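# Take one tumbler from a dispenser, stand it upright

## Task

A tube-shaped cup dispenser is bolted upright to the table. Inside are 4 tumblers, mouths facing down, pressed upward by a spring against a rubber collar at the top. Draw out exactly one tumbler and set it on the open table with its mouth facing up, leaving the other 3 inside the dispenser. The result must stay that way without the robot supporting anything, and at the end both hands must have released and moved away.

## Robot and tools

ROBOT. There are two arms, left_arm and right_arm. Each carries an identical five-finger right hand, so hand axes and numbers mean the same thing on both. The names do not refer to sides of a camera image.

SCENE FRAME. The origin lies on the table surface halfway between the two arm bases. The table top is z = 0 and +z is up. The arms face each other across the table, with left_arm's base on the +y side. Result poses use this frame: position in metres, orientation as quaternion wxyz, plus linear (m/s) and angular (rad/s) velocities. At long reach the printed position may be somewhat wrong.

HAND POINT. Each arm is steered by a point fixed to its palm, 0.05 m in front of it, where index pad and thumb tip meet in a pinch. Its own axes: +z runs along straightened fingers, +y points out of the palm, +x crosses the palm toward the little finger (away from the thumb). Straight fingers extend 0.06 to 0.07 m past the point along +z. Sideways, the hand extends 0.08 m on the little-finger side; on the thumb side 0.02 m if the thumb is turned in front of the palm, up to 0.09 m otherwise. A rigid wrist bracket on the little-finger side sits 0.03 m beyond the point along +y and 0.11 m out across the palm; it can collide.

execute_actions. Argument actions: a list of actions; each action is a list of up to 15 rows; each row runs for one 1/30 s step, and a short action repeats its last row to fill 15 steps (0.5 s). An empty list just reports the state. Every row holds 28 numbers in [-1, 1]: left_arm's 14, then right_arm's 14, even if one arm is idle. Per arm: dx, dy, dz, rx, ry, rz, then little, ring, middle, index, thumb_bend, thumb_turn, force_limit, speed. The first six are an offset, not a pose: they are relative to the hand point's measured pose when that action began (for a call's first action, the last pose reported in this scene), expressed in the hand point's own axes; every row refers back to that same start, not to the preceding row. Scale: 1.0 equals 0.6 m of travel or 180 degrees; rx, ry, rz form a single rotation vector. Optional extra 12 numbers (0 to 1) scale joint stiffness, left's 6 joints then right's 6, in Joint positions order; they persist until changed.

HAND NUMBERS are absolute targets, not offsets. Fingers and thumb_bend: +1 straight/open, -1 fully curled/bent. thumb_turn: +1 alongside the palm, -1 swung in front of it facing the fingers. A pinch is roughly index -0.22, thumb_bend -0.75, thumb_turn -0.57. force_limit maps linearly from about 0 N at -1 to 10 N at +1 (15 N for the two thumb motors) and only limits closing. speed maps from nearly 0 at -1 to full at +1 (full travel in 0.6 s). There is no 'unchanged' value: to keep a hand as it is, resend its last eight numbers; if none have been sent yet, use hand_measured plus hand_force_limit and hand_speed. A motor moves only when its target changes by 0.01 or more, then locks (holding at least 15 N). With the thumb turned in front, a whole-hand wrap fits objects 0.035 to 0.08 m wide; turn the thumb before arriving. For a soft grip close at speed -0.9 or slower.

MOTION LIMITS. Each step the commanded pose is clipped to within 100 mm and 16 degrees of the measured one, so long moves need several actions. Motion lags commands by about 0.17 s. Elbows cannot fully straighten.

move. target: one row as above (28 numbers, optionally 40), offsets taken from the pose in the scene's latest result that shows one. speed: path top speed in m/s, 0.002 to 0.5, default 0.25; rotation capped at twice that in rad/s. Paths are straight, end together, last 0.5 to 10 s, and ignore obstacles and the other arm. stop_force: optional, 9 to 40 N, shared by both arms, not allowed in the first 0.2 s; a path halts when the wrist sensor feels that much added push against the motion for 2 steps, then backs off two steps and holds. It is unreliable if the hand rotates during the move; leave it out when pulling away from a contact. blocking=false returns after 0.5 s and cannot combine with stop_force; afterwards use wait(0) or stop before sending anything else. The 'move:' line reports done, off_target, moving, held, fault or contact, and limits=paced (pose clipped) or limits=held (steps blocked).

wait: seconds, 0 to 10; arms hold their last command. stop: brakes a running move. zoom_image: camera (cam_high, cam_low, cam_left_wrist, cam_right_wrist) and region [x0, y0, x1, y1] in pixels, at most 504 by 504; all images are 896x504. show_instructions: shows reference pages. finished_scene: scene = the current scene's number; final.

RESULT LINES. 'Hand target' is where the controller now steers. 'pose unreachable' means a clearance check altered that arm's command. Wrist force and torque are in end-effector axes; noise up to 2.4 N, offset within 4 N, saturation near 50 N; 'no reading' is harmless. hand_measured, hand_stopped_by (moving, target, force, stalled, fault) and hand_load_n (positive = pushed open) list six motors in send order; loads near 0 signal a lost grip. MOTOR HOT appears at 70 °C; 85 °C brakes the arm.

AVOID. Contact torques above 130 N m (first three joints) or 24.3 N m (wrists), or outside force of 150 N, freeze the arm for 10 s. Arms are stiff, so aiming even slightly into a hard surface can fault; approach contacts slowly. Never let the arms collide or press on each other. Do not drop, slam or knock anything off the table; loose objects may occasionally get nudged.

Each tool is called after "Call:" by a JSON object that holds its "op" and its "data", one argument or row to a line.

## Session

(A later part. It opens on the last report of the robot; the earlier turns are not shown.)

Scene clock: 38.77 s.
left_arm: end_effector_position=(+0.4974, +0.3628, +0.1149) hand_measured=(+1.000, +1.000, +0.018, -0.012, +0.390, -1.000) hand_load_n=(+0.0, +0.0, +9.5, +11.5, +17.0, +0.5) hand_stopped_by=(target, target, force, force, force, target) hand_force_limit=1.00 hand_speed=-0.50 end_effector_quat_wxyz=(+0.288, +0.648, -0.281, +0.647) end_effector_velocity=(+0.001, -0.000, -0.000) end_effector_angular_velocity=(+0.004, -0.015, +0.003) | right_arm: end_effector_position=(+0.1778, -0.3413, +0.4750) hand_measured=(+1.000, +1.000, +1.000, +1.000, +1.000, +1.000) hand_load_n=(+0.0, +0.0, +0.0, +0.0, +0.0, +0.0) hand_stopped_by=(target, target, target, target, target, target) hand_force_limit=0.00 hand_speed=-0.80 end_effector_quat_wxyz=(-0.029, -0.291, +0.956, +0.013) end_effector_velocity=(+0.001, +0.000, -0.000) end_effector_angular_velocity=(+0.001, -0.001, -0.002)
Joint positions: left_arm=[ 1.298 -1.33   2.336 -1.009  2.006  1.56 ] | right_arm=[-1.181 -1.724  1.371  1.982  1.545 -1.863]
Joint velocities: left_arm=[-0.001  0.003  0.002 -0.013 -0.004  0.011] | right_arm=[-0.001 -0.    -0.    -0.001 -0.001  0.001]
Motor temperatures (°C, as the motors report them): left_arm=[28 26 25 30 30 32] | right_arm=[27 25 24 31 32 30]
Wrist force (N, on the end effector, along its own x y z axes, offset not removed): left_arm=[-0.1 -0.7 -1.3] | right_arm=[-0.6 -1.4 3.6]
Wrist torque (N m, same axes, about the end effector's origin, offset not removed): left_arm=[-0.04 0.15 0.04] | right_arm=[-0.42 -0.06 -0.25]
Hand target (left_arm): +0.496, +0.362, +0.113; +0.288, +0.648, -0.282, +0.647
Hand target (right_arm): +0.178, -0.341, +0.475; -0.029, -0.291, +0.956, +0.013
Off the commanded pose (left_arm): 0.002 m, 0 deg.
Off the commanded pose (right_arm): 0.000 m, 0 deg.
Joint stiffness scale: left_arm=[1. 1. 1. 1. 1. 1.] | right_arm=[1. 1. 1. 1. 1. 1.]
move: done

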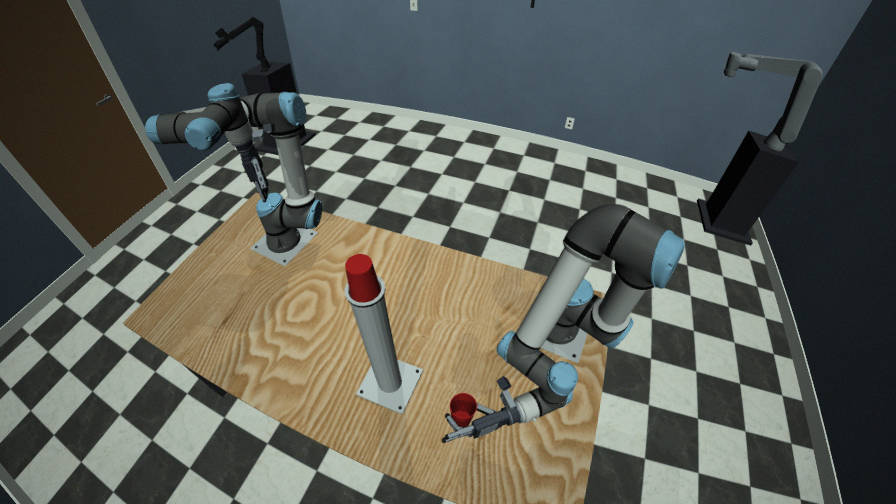

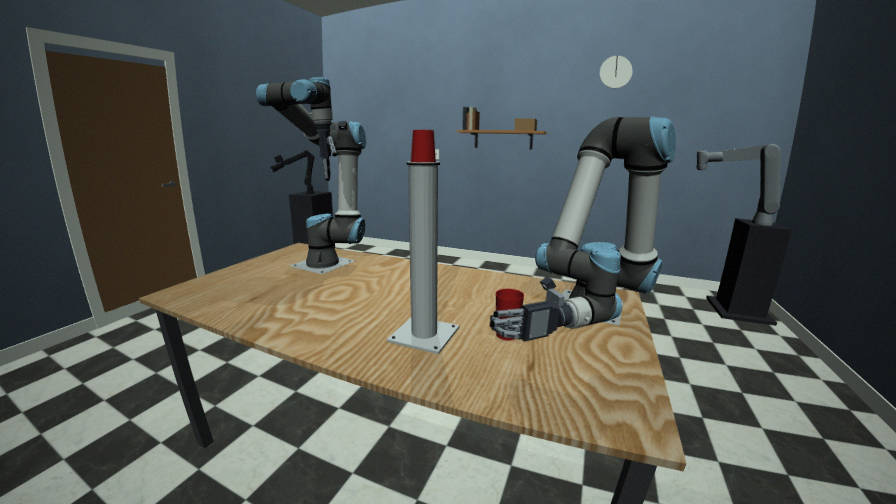

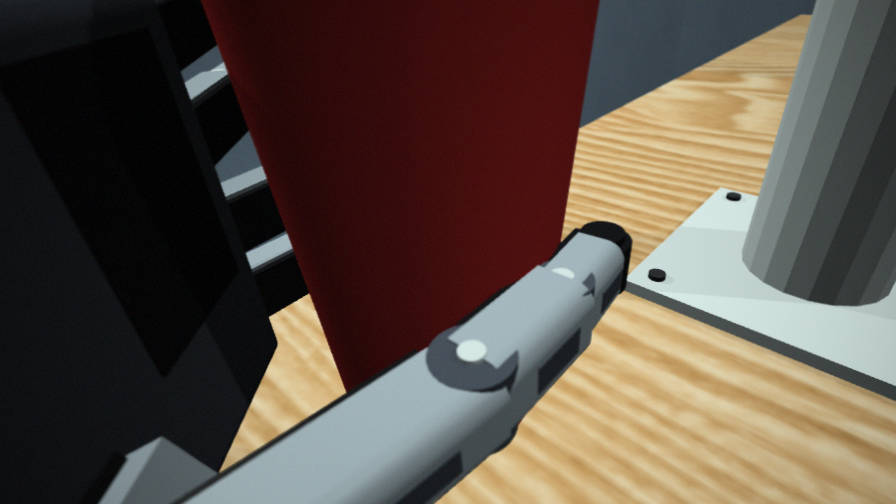

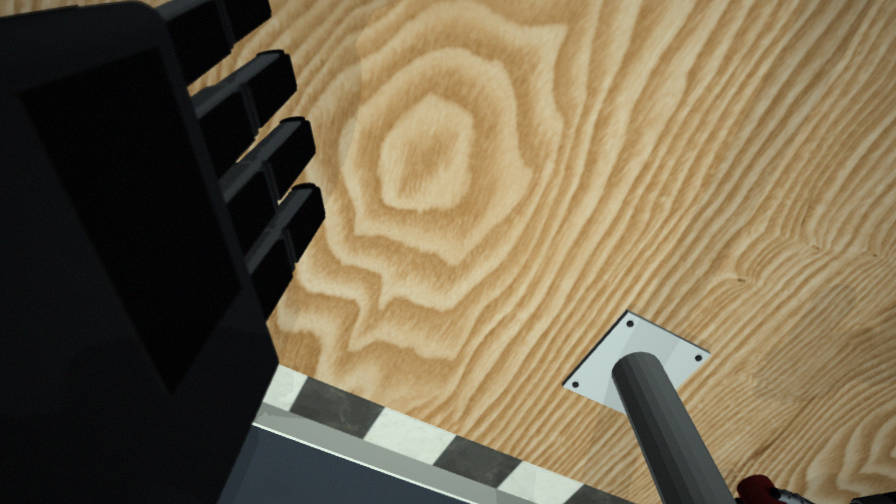

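Call:
{"op": "move", "data": {
  "target": [-0.11,0,0,0,0,0,1,1,-1,-1,-1,-1,1,-0.5,0,0,0,0,0,0,1,1,1,1,1,1,0,-0.8],
  "speed": 0.1
}}

Call:
{"op": "move", "data": {
  "target": [-0.06,0,0,0,0,0,1,1,-1,-1,-1,-1,1,-0.5,0,0,0,0,0,0,1,1,1,1,1,1,0,-0.8],
  "speed": 0.01,
  "stop_force": 9
}}

Call:
{"op": "move", "data": {
  "target": [0,0,0,0,0,0,1,1,1,1,1,-1,1,-0.5,0,0,0,0,0,0,1,1,1,1,1,1,0,-0.8]
}}

Call:
{"op": "move", "data": {
  "target": [0.03,-0.04,-0.13,0,0,0,1,1,1,1,1,-1,1,-0.5,0,0,0,0,0,0,1,1,1,1,1,1,0,-0.8],
  "speed": 0.1
}}

Call:
{"op": "move", "data": {
  "target": [0.3,-0.05,0,0,0,0,1,1,1,1,1,-1,1,-0.5,0,0,0,0,0,0,1,1,1,1,1,1,0,-0.8]
}}

Scene clock: 46.70 s.
left_arm: end_effector_position=(+0.4977, +0.3628, +0.0499) hand_measured=(+1.000, +1.000, +0.018, -0.012, +0.390, -1.000) hand_load_n=(+0.0, +0.0, +9.5, +11.5, +17.0, +0.5) hand_stopped_by=(target, target, force, force, force, target) hand_force_limit=1.00 hand_speed=-0.50 end_effector_quat_wxyz=(+0.287, +0.648, -0.281, +0.647) end_effector_velocity=(+0.002, -0.003, +0.000) end_effector_angular_velocity=(-0.012, -0.020, -0.004) | right_arm: end_effector_position=(+0.1778, -0.3413, +0.4750) hand_measured=(+1.000, +1.000, +1.000, +1.000, +1.000, +1.000) hand_load_n=(+0.0, +0.0, +0.0, +0.0, +0.0, +0.0) hand_stopped_by=(target, target, target, target, target, target) hand_force_limit=0.00 hand_speed=-0.80 end_effector_quat_wxyz=(-0.029, -0.291, +0.956, +0.013) end_effector_velocity=(-0.001, -0.000, +0.000) end_effector_angular_velocity=(-0.000, -0.001, +0.001)
Joint positions: left_arm=[ 1.298 -1.138  2.362 -1.227  2.005  1.562] | right_arm=[-1.181 -1.724  1.371  1.982  1.545 -1.863]
Joint velocities: left_arm=[-0.003  0.015 -0.    -0.039  0.001 -0.003] | right_arm=[-0.    -0.002 -0.     0.001  0.001 -0.001]
Motor temperatures (°C, as the motors report them): left_arm=[28 26 25 30 30 32] | right_arm=[27 25 24 31 32 30]
Wrist force (N, on the end effector, along its own x y z axes, offset not removed): left_arm=[-0.1 -0.2 -1.8] | right_arm=[3.3 -1.5 -8.3]
Wrist torque (N m, same axes, about the end effector's origin, offset not removed): left_arm=[0.03 0.16 -0.05] | right_arm=[0.30 -0.12 0.20]
Hand target (left_arm): +0.497, +0.362, +0.049; +0.288, +0.648, -0.281, +0.647
Hand target (right_arm): +0.178, -0.341, +0.475; -0.029, -0.291, +0.956, +0.013
Off the commanded pose (left_arm): 0.001 m, 0 deg.
Off the commanded pose (right_arm): 0.000 m, 0 deg.
Joint stiffness scale: left_arm=[1. 1. 1. 1. 1. 1.] | right_arm=[1. 1. 1. 1. 1. 1.]
move: done

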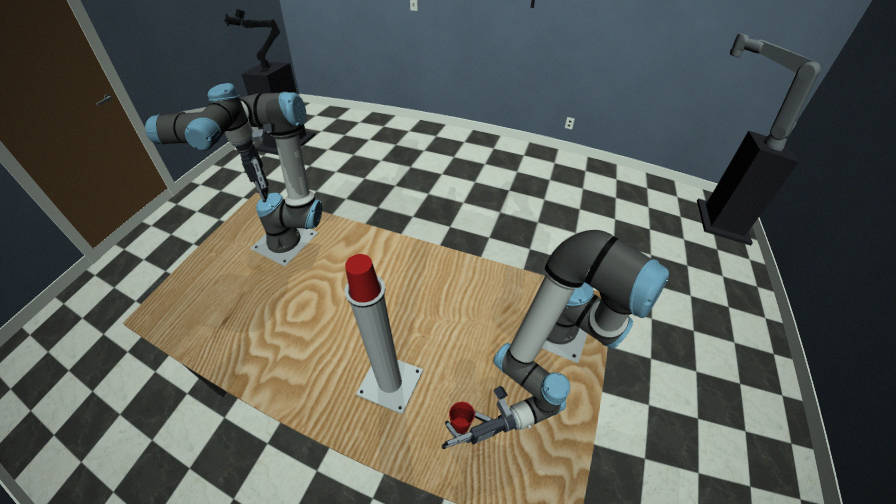

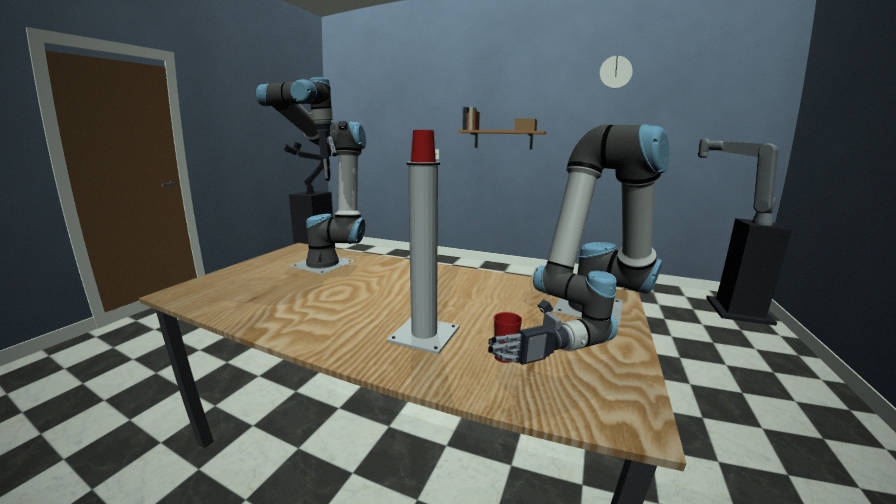

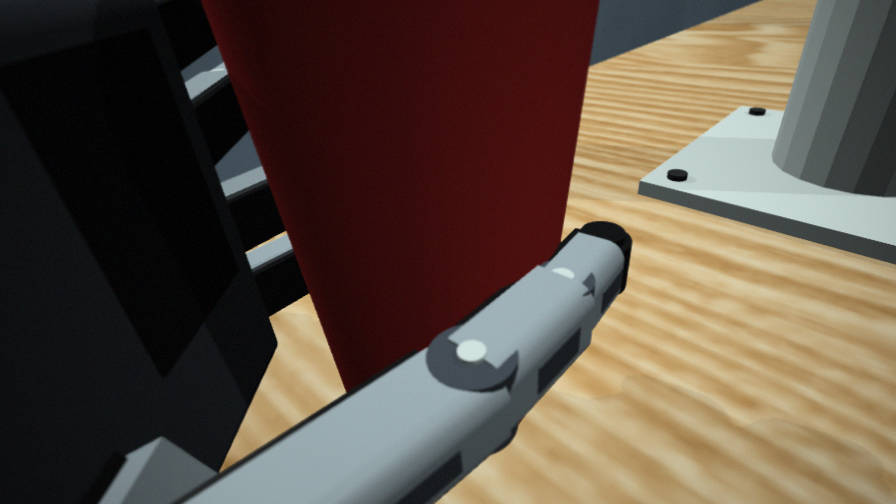

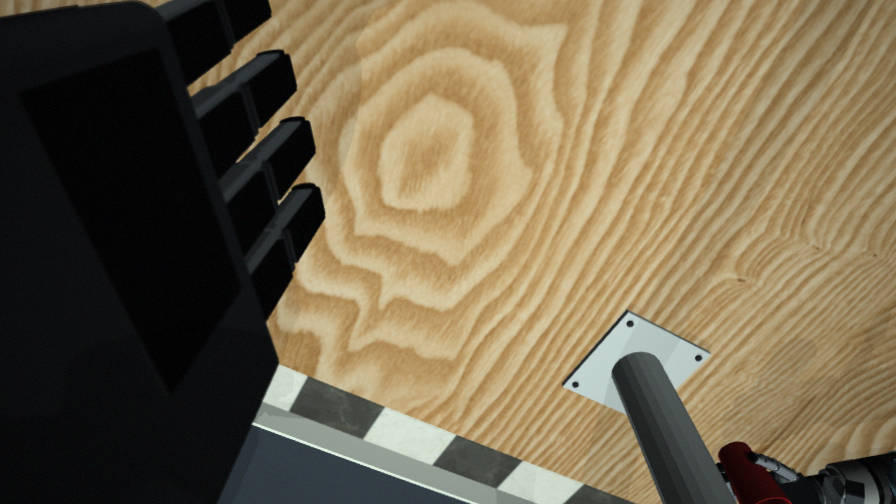

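Scene clock: 49.47 s.
left_arm: end_effector_position=(+0.4991, +0.3622, +0.0299) hand_measured=(+1.000, +1.000, +0.018, -0.012, +0.390, -1.000) hand_load_n=(+0.0, +0.0, +10.0, +9.5, +17.0, -4.0) hand_stopped_by=(target, target, force, force, force, target) hand_force_limit=1.00 hand_speed=-0.50 end_effector_quat_wxyz=(+0.287, +0.645, -0.281, +0.650) end_effector_velocity=(-0.000, +0.000, +0.001) end_effector_angular_velocity=(+0.001, +0.003, +0.001) | right_arm: end_effector_position=(+0.1778, -0.3413, +0.4750) hand_measured=(+1.000, +1.000, +1.000, +1.000, +1.000, +1.000) hand_load_n=(+0.0, +0.0, +0.0, +0.0, +0.0, +0.0) hand_stopped_by=(target, target, target, target, target, target) hand_force_limit=0.00 hand_speed=-0.80 end_effector_quat_wxyz=(-0.029, -0.291, +0.956, +0.013) end_effector_velocity=(+0.000, -0.000, +0.000) end_effector_angular_velocity=(+0.000, -0.000, -0.001)
Joint positions: left_arm=[ 1.298 -1.068  2.362 -1.306  2.005  1.561] | right_arm=[-1.181 -1.724  1.371  1.982  1.545 -1.863]
Joint velocities: left_arm=[-0.    -0.006 -0.     0.01  -0.001 -0.   ] | right_arm=[-0.001  0.    -0.    -0.    -0.    -0.001]
Motor temperatures (°C, as the motors report them): left_arm=[28 26 25 30 30 32] | right_arm=[27 25 24 31 32 30]
Wrist force (N, on the end effector, along its own x y z axes, offset not removed): left_arm=[4.5 0.4 -1.0] | right_arm=[-0.9 -0.5 -0.1]
Wrist torque (N m, same axes, about the end effector's origin, offset not removed): left_arm=[-0.15 0.19 -0.15] | right_arm=[-0.17 0.24 0.03]
Hand target (left_arm): +0.499, +0.362, +0.030; +0.287, +0.646, -0.281, +0.649
Hand target (right_arm): +0.178, -0.341, +0.475; -0.029, -0.291, +0.956, +0.013
Off the commanded pose (left_arm): 0.016 m, 0 deg.
Off the commanded pose (right_arm): 0.000 m, 0 deg.
Joint stiffness scale: left_arm=[1. 1. 1. 1. 1. 1.] | right_arm=[1. 1. 1. 1. 1. 1.]
move: contact (left_arm)

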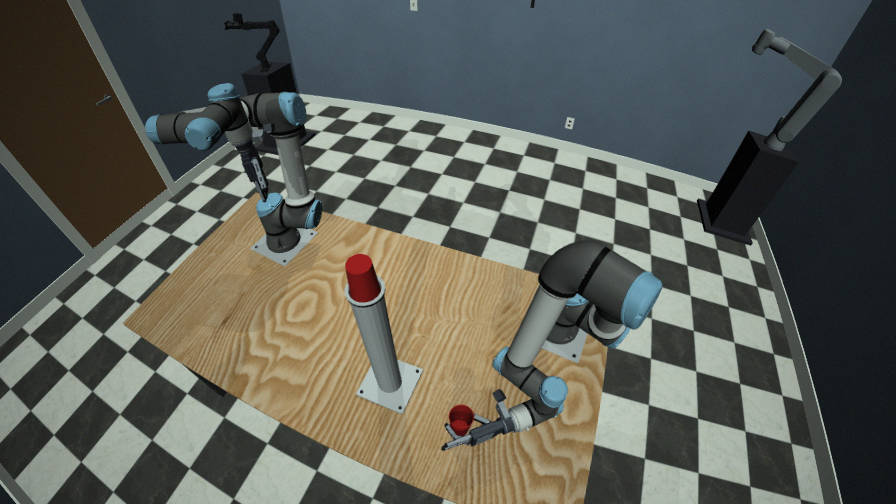

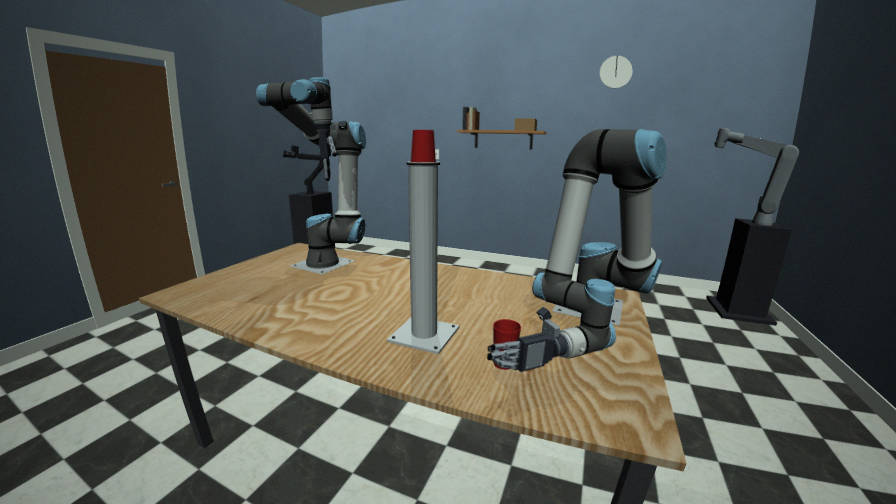

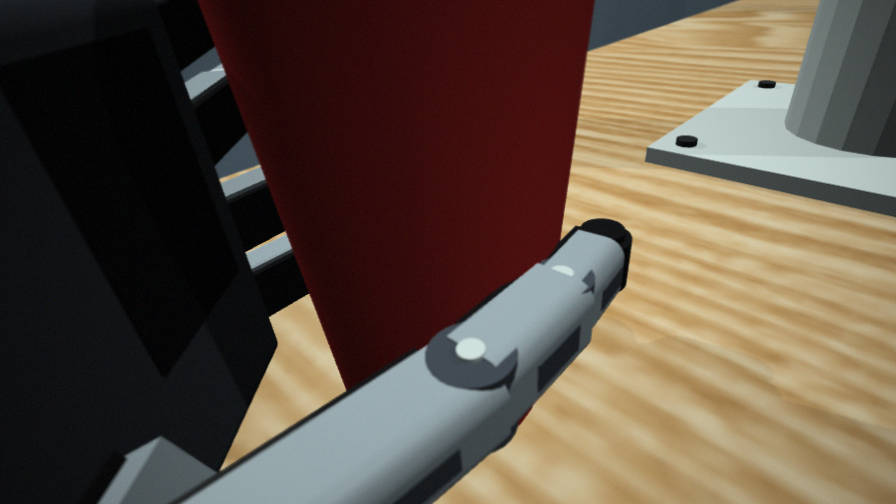

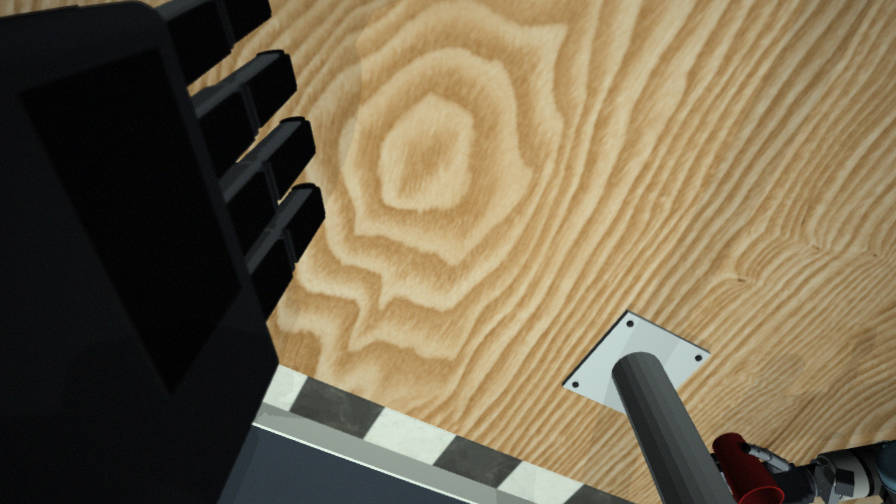

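Scene clock: 50.97 s.
left_arm: end_effector_position=(+0.4991, +0.3622, +0.0301) hand_measured=(+1.000, +1.000, +1.000, +1.000, +1.000, -1.000) hand_load_n=(+0.0, +0.0, +0.0, +0.0, +0.0, +0.0) hand_stopped_by=(target, target, target, target, target, target) hand_force_limit=1.00 hand_speed=-0.50 end_effector_quat_wxyz=(+0.287, +0.645, -0.281, +0.650) end_effector_velocity=(+0.000, +0.001, +0.000) end_effector_angular_velocity=(-0.000, -0.001, +0.002) | right_arm: end_effector_position=(+0.1778, -0.3413, +0.4750) hand_measured=(+1.000, +1.000, +1.000, +1.000, +1.000, +1.000) hand_load_n=(+0.0, +0.0, +0.0, +0.0, +0.0, +0.0) hand_stopped_by=(target, target, target, target, target, target) hand_force_limit=0.00 hand_speed=-0.80 end_effector_quat_wxyz=(-0.029, -0.291, +0.956, +0.013) end_effector_velocity=(-0.000, -0.000, +0.000) end_effector_angular_velocity=(-0.001, +0.000, -0.001)
Joint positions: left_arm=[ 1.298 -1.068  2.362 -1.305  2.005  1.561] | right_arm=[-1.181 -1.724  1.371  1.982  1.545 -1.863]
Joint velocities: left_arm=[ 0.001  0.     0.    -0.001 -0.001 -0.   ] | right_arm=[-0.001 -0.001  0.001  0.001  0.     0.   ]
Motor temperatures (°C, as the motors report them): left_arm=[28 26 25 30 30 32] | right_arm=[27 25 24 31 32 30]
Wrist force (N, on the end effector, along its own x y z axes, offset not removed): left_arm=[0.8 -0.7 -2.4] | right_arm=[1.3 -3.0 -0.3]
Wrist torque (N m, same axes, about the end effector's origin, offset not removed): left_arm=[0.02 0.10 -0.05] | right_arm=[-0.58 -0.21 0.17]
Hand target (left_arm): +0.499, +0.362, +0.030; +0.287, +0.645, -0.281, +0.650
Hand target (right_arm): +0.178, -0.341, +0.475; -0.029, -0.291, +0.956, +0.013
Off the commanded pose (left_arm): 0.000 m, 0 deg.
Off the commanded pose (right_arm): 0.000 m, 0 deg.
Joint stiffness scale: left_arm=[1. 1. 1. 1. 1. 1.] | right_arm=[1. 1. 1. 1. 1. 1.]
move: done

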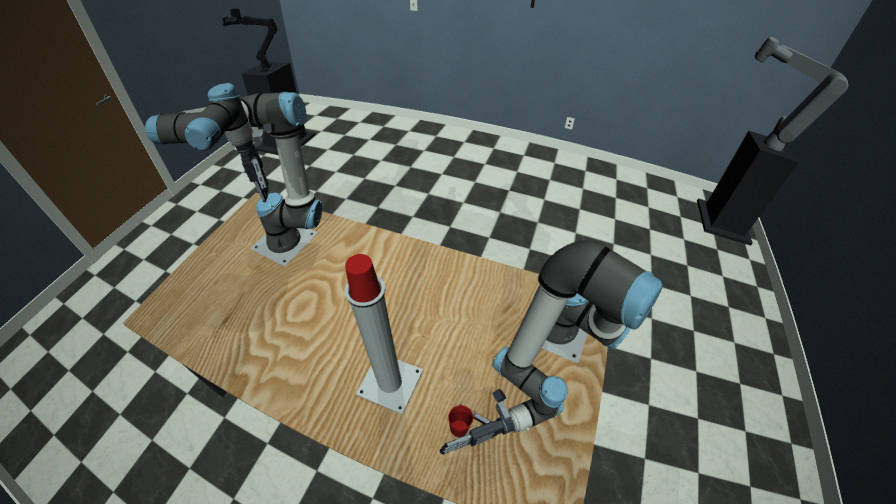

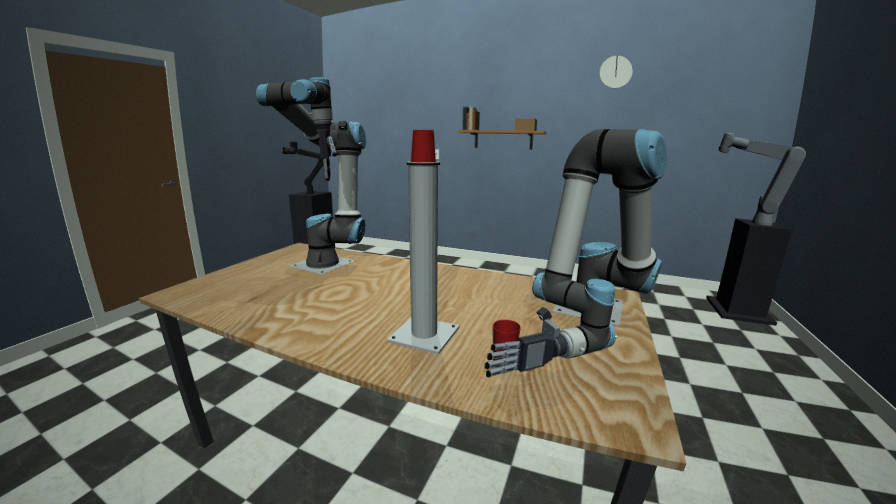

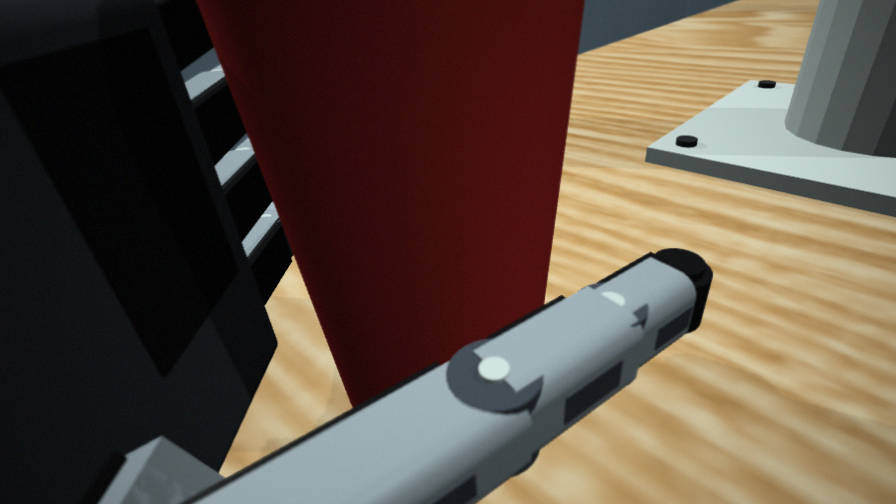

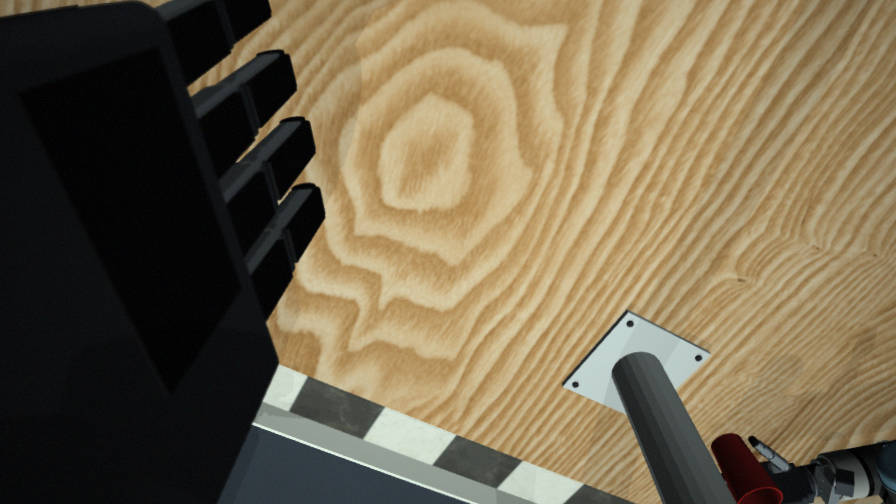

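Scene clock: 52.40 s.
left_arm: end_effector_position=(+0.4651, +0.4350, +0.0471) hand_measured=(+1.000, +1.000, +1.000, +1.000, +1.000, -1.000) hand_load_n=(+0.0, +0.0, +0.0, +0.0, +0.0, +0.0) hand_stopped_by=(target, target, target, target, target, target) hand_force_limit=1.00 hand_speed=-0.50 end_effector_quat_wxyz=(+0.287, +0.644, -0.282, +0.650) end_effector_velocity=(-0.002, +0.002, +0.000) end_effector_angular_velocity=(+0.001, +0.002, -0.007) | right_arm: end_effector_position=(+0.1778, -0.3413, +0.4750) hand_measured=(+1.000, +1.000, +1.000, +1.000, +1.000, +1.000) hand_load_n=(+0.0, +0.0, +0.0, +0.0, +0.0, +0.0) hand_stopped_by=(target, target, target, target, target, target) hand_force_limit=0.00 hand_speed=-0.80 end_effector_quat_wxyz=(-0.029, -0.291, +0.956, +0.013) end_effector_velocity=(-0.000, +0.000, -0.000) end_effector_angular_velocity=(-0.000, -0.001, +0.002)
Joint positions: left_arm=[ 1.499 -1.151  2.434 -1.296  2.206  1.559] | right_arm=[-1.181 -1.724  1.371  1.982  1.545 -1.863]
Joint velocities: left_arm=[ 0.008 -0.002 -0.     0.005  0.015 -0.   ] | right_arm=[ 0.001  0.    -0.    -0.001  0.    -0.001]
Motor temperatures (°C, as the motors report them): left_arm=[28 26 25 30 30 32] | right_arm=[27 25 24 31 32 30]
Wrist force (N, on the end effector, along its own x y z axes, offset not removed): left_arm=[-1.7 -2.0 -0.4] | right_arm=[2.2 0.1 2.2]
Wrist torque (N m, same axes, about the end effector's origin, offset not removed): left_arm=[-0.16 0.40 -0.23] | right_arm=[0.03 -0.38 0.21]
Hand target (left_arm): +0.464, +0.436, +0.047; +0.287, +0.645, -0.281, +0.650
Hand target (right_arm): +0.178, -0.341, +0.475; -0.029, -0.291, +0.956, +0.013
Off the commanded pose (left_arm): 0.002 m, 0 deg.
Off the commanded pose (right_arm): 0.000 m, 0 deg.
Joint stiffness scale: left_arm=[1. 1. 1. 1. 1. 1.] | right_arm=[1. 1. 1. 1. 1. 1.]
move: done

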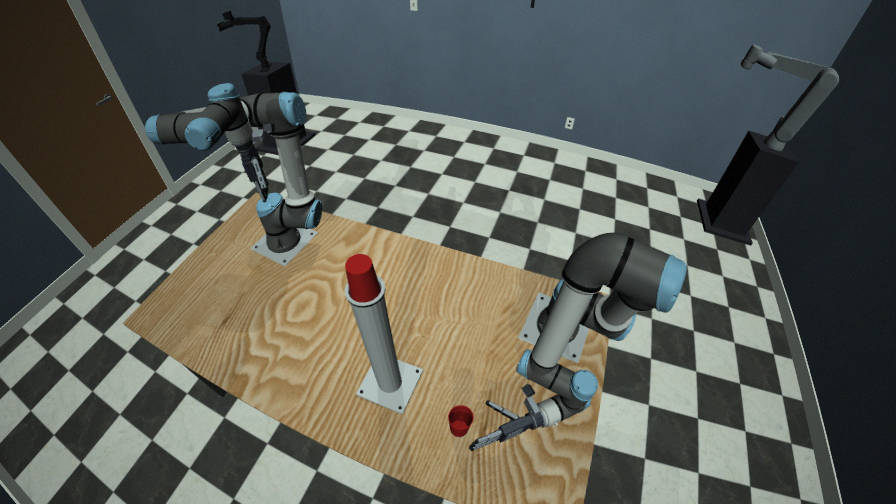

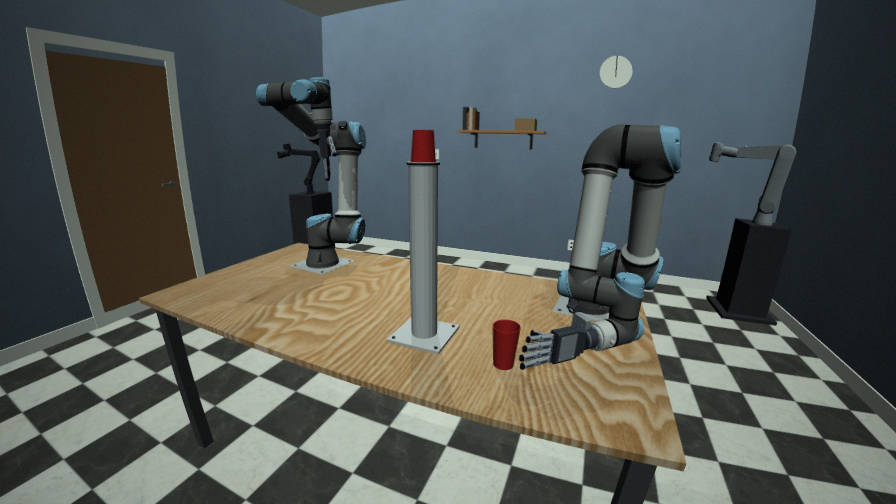

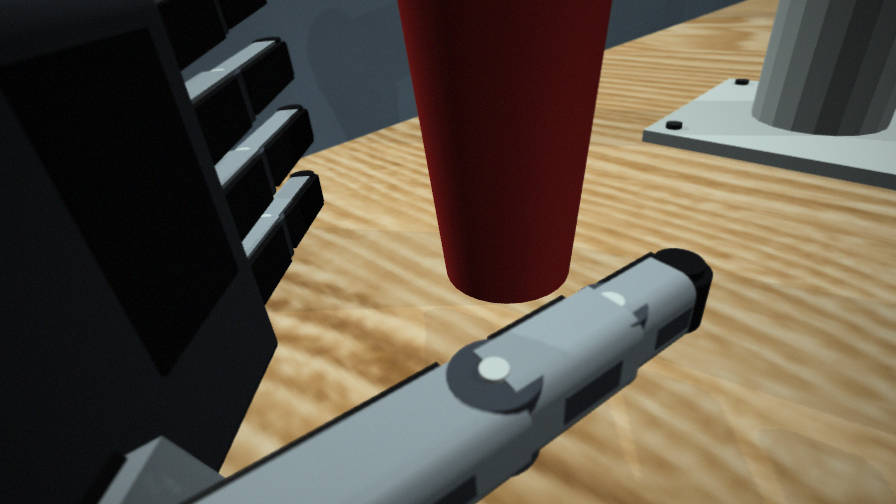

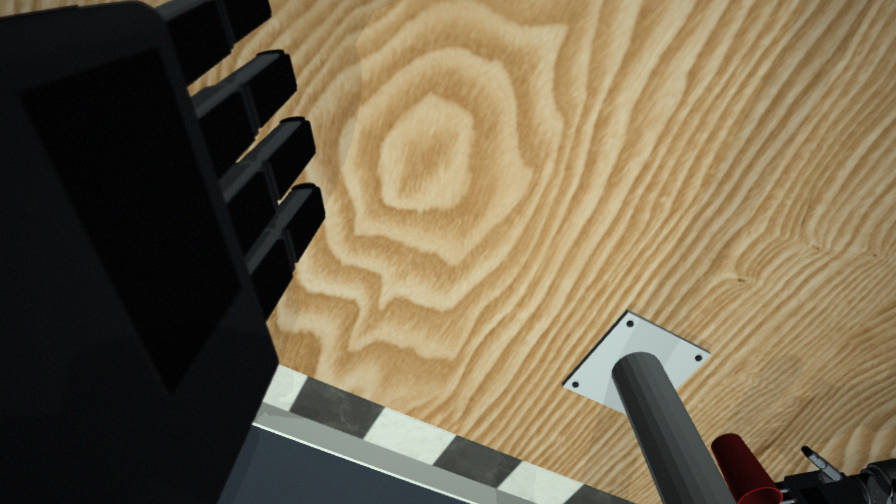

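Scene clock: 53.60 s.
left_arm: end_effector_position=(+0.4812, +0.4486, +0.1667) hand_measured=(+1.000, +1.000, +1.000, +1.000, +1.000, -1.000) hand_load_n=(+0.0, +0.0, +0.0, +0.0, +0.0, +0.0) hand_stopped_by=(target, target, target, target, target, target) hand_force_limit=1.00 hand_speed=-0.50 end_effector_quat_wxyz=(+0.288, +0.630, -0.276, +0.667) end_effector_velocity=(+0.000, +0.000, +0.000) end_effector_angular_velocity=(-0.000, -0.000, +0.002) | right_arm: end_effector_position=(+0.1778, -0.3413, +0.4750) hand_measured=(+1.000, +1.000, +1.000, +1.000, +1.000, +1.000) hand_load_n=(+0.0, +0.0, +0.0, +0.0, +0.0, +0.0) hand_stopped_by=(target, target, target, target, target, target) hand_force_limit=0.00 hand_speed=-0.80 end_effector_quat_wxyz=(-0.029, -0.291, +0.956, +0.013) end_effector_velocity=(-0.000, +0.000, +0.000) end_effector_angular_velocity=(-0.000, +0.002, -0.000)
Joint positions: left_arm=[ 1.551 -1.461  2.338 -0.948  2.251  1.531] | right_arm=[-1.181 -1.724  1.371  1.982  1.545 -1.863]
Joint velocities: left_arm=[ 0.001  0.    -0.    -0.    -0.001 -0.   ] | right_arm=[-0.     0.001  0.     0.002 -0.     0.   ]
Motor temperatures (°C, as the motors report them): left_arm=[28 26 25 30 30 32] | right_arm=[27 25 24 31 32 30]
Wrist force (N, on the end effector, along its own x y z axes, offset not removed): left_arm=[-0.2 -2.4 -3.6] | right_arm=[0.5 -3.9 0.7]
Wrist torque (N m, same axes, about the end effector's origin, offset not removed): left_arm=[-0.17 0.27 -0.04] | right_arm=[-0.45 0.02 -0.29]
Hand target (left_arm): +0.480, +0.448, +0.167; +0.289, +0.629, -0.277, +0.667
Hand target (right_arm): +0.178, -0.341, +0.475; -0.029, -0.291, +0.956, +0.013
Off the commanded pose (left_arm): 0.061 m, 3 deg.
Off the commanded pose (right_arm): 0.000 m, 0 deg.
Joint stiffness scale: left_arm=[1. 1. 1. 1. 1. 1.] | right_arm=[1. 1. 1. 1. 1. 1.]
move: held (left_arm); limits=held; held on 14 of 36 steps (left_arm), including the last (left_arm)
pose unreachable (left arm): on one or more control steps of this call, first in action 0 (counted from 0), this arm could not follow its commanded pose, so it was not sent that pose on those steps. On the call's last step it was still not sent that pose. It may still have moved: this result reports where it is.
cause: the commanded pose would bring two parts of the arm too close to each other (joints 4 (wrist 1) to 6 (wrist 3) lie between them).

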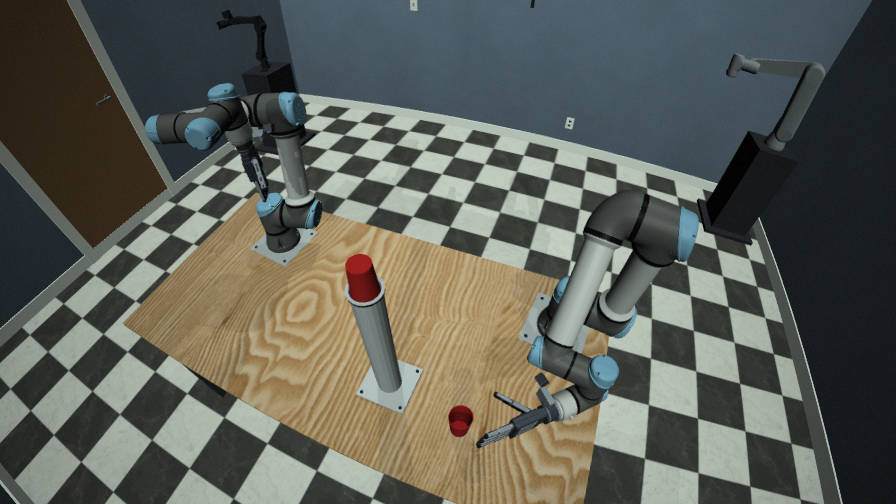

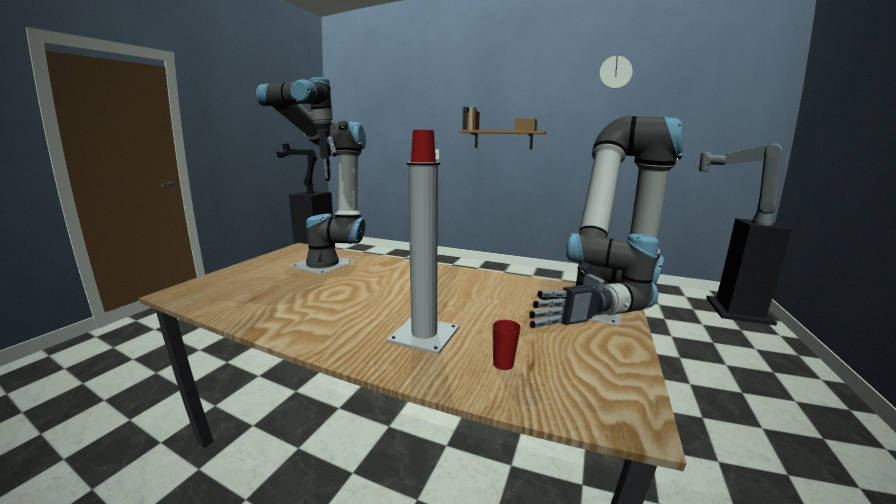

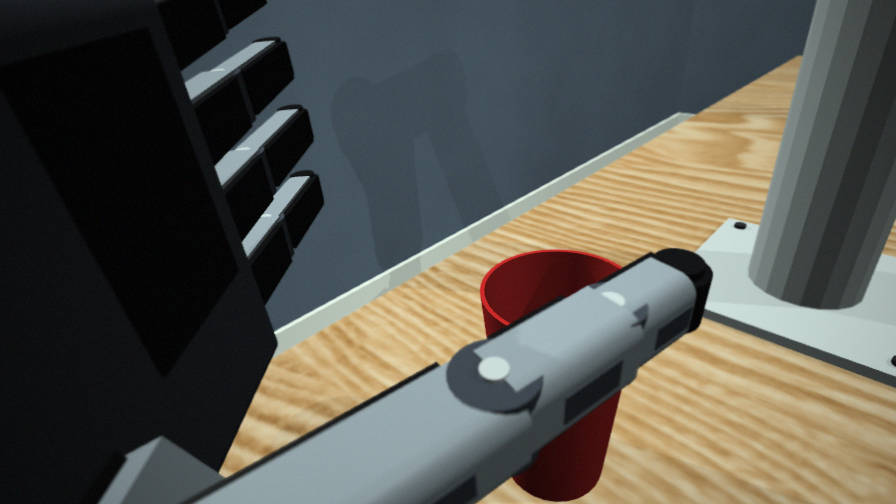

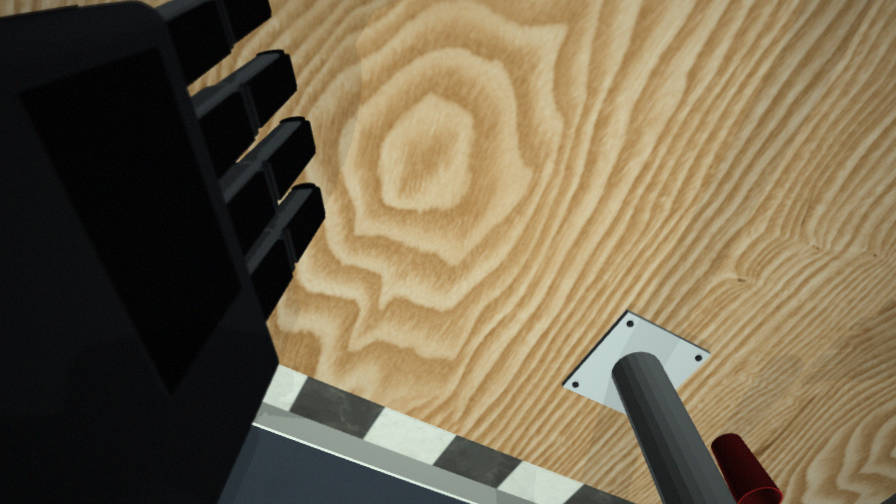

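Call:
{"op": "finished_scene", "data": {
  "scene": 2
}}

The scene is finished: the task was done.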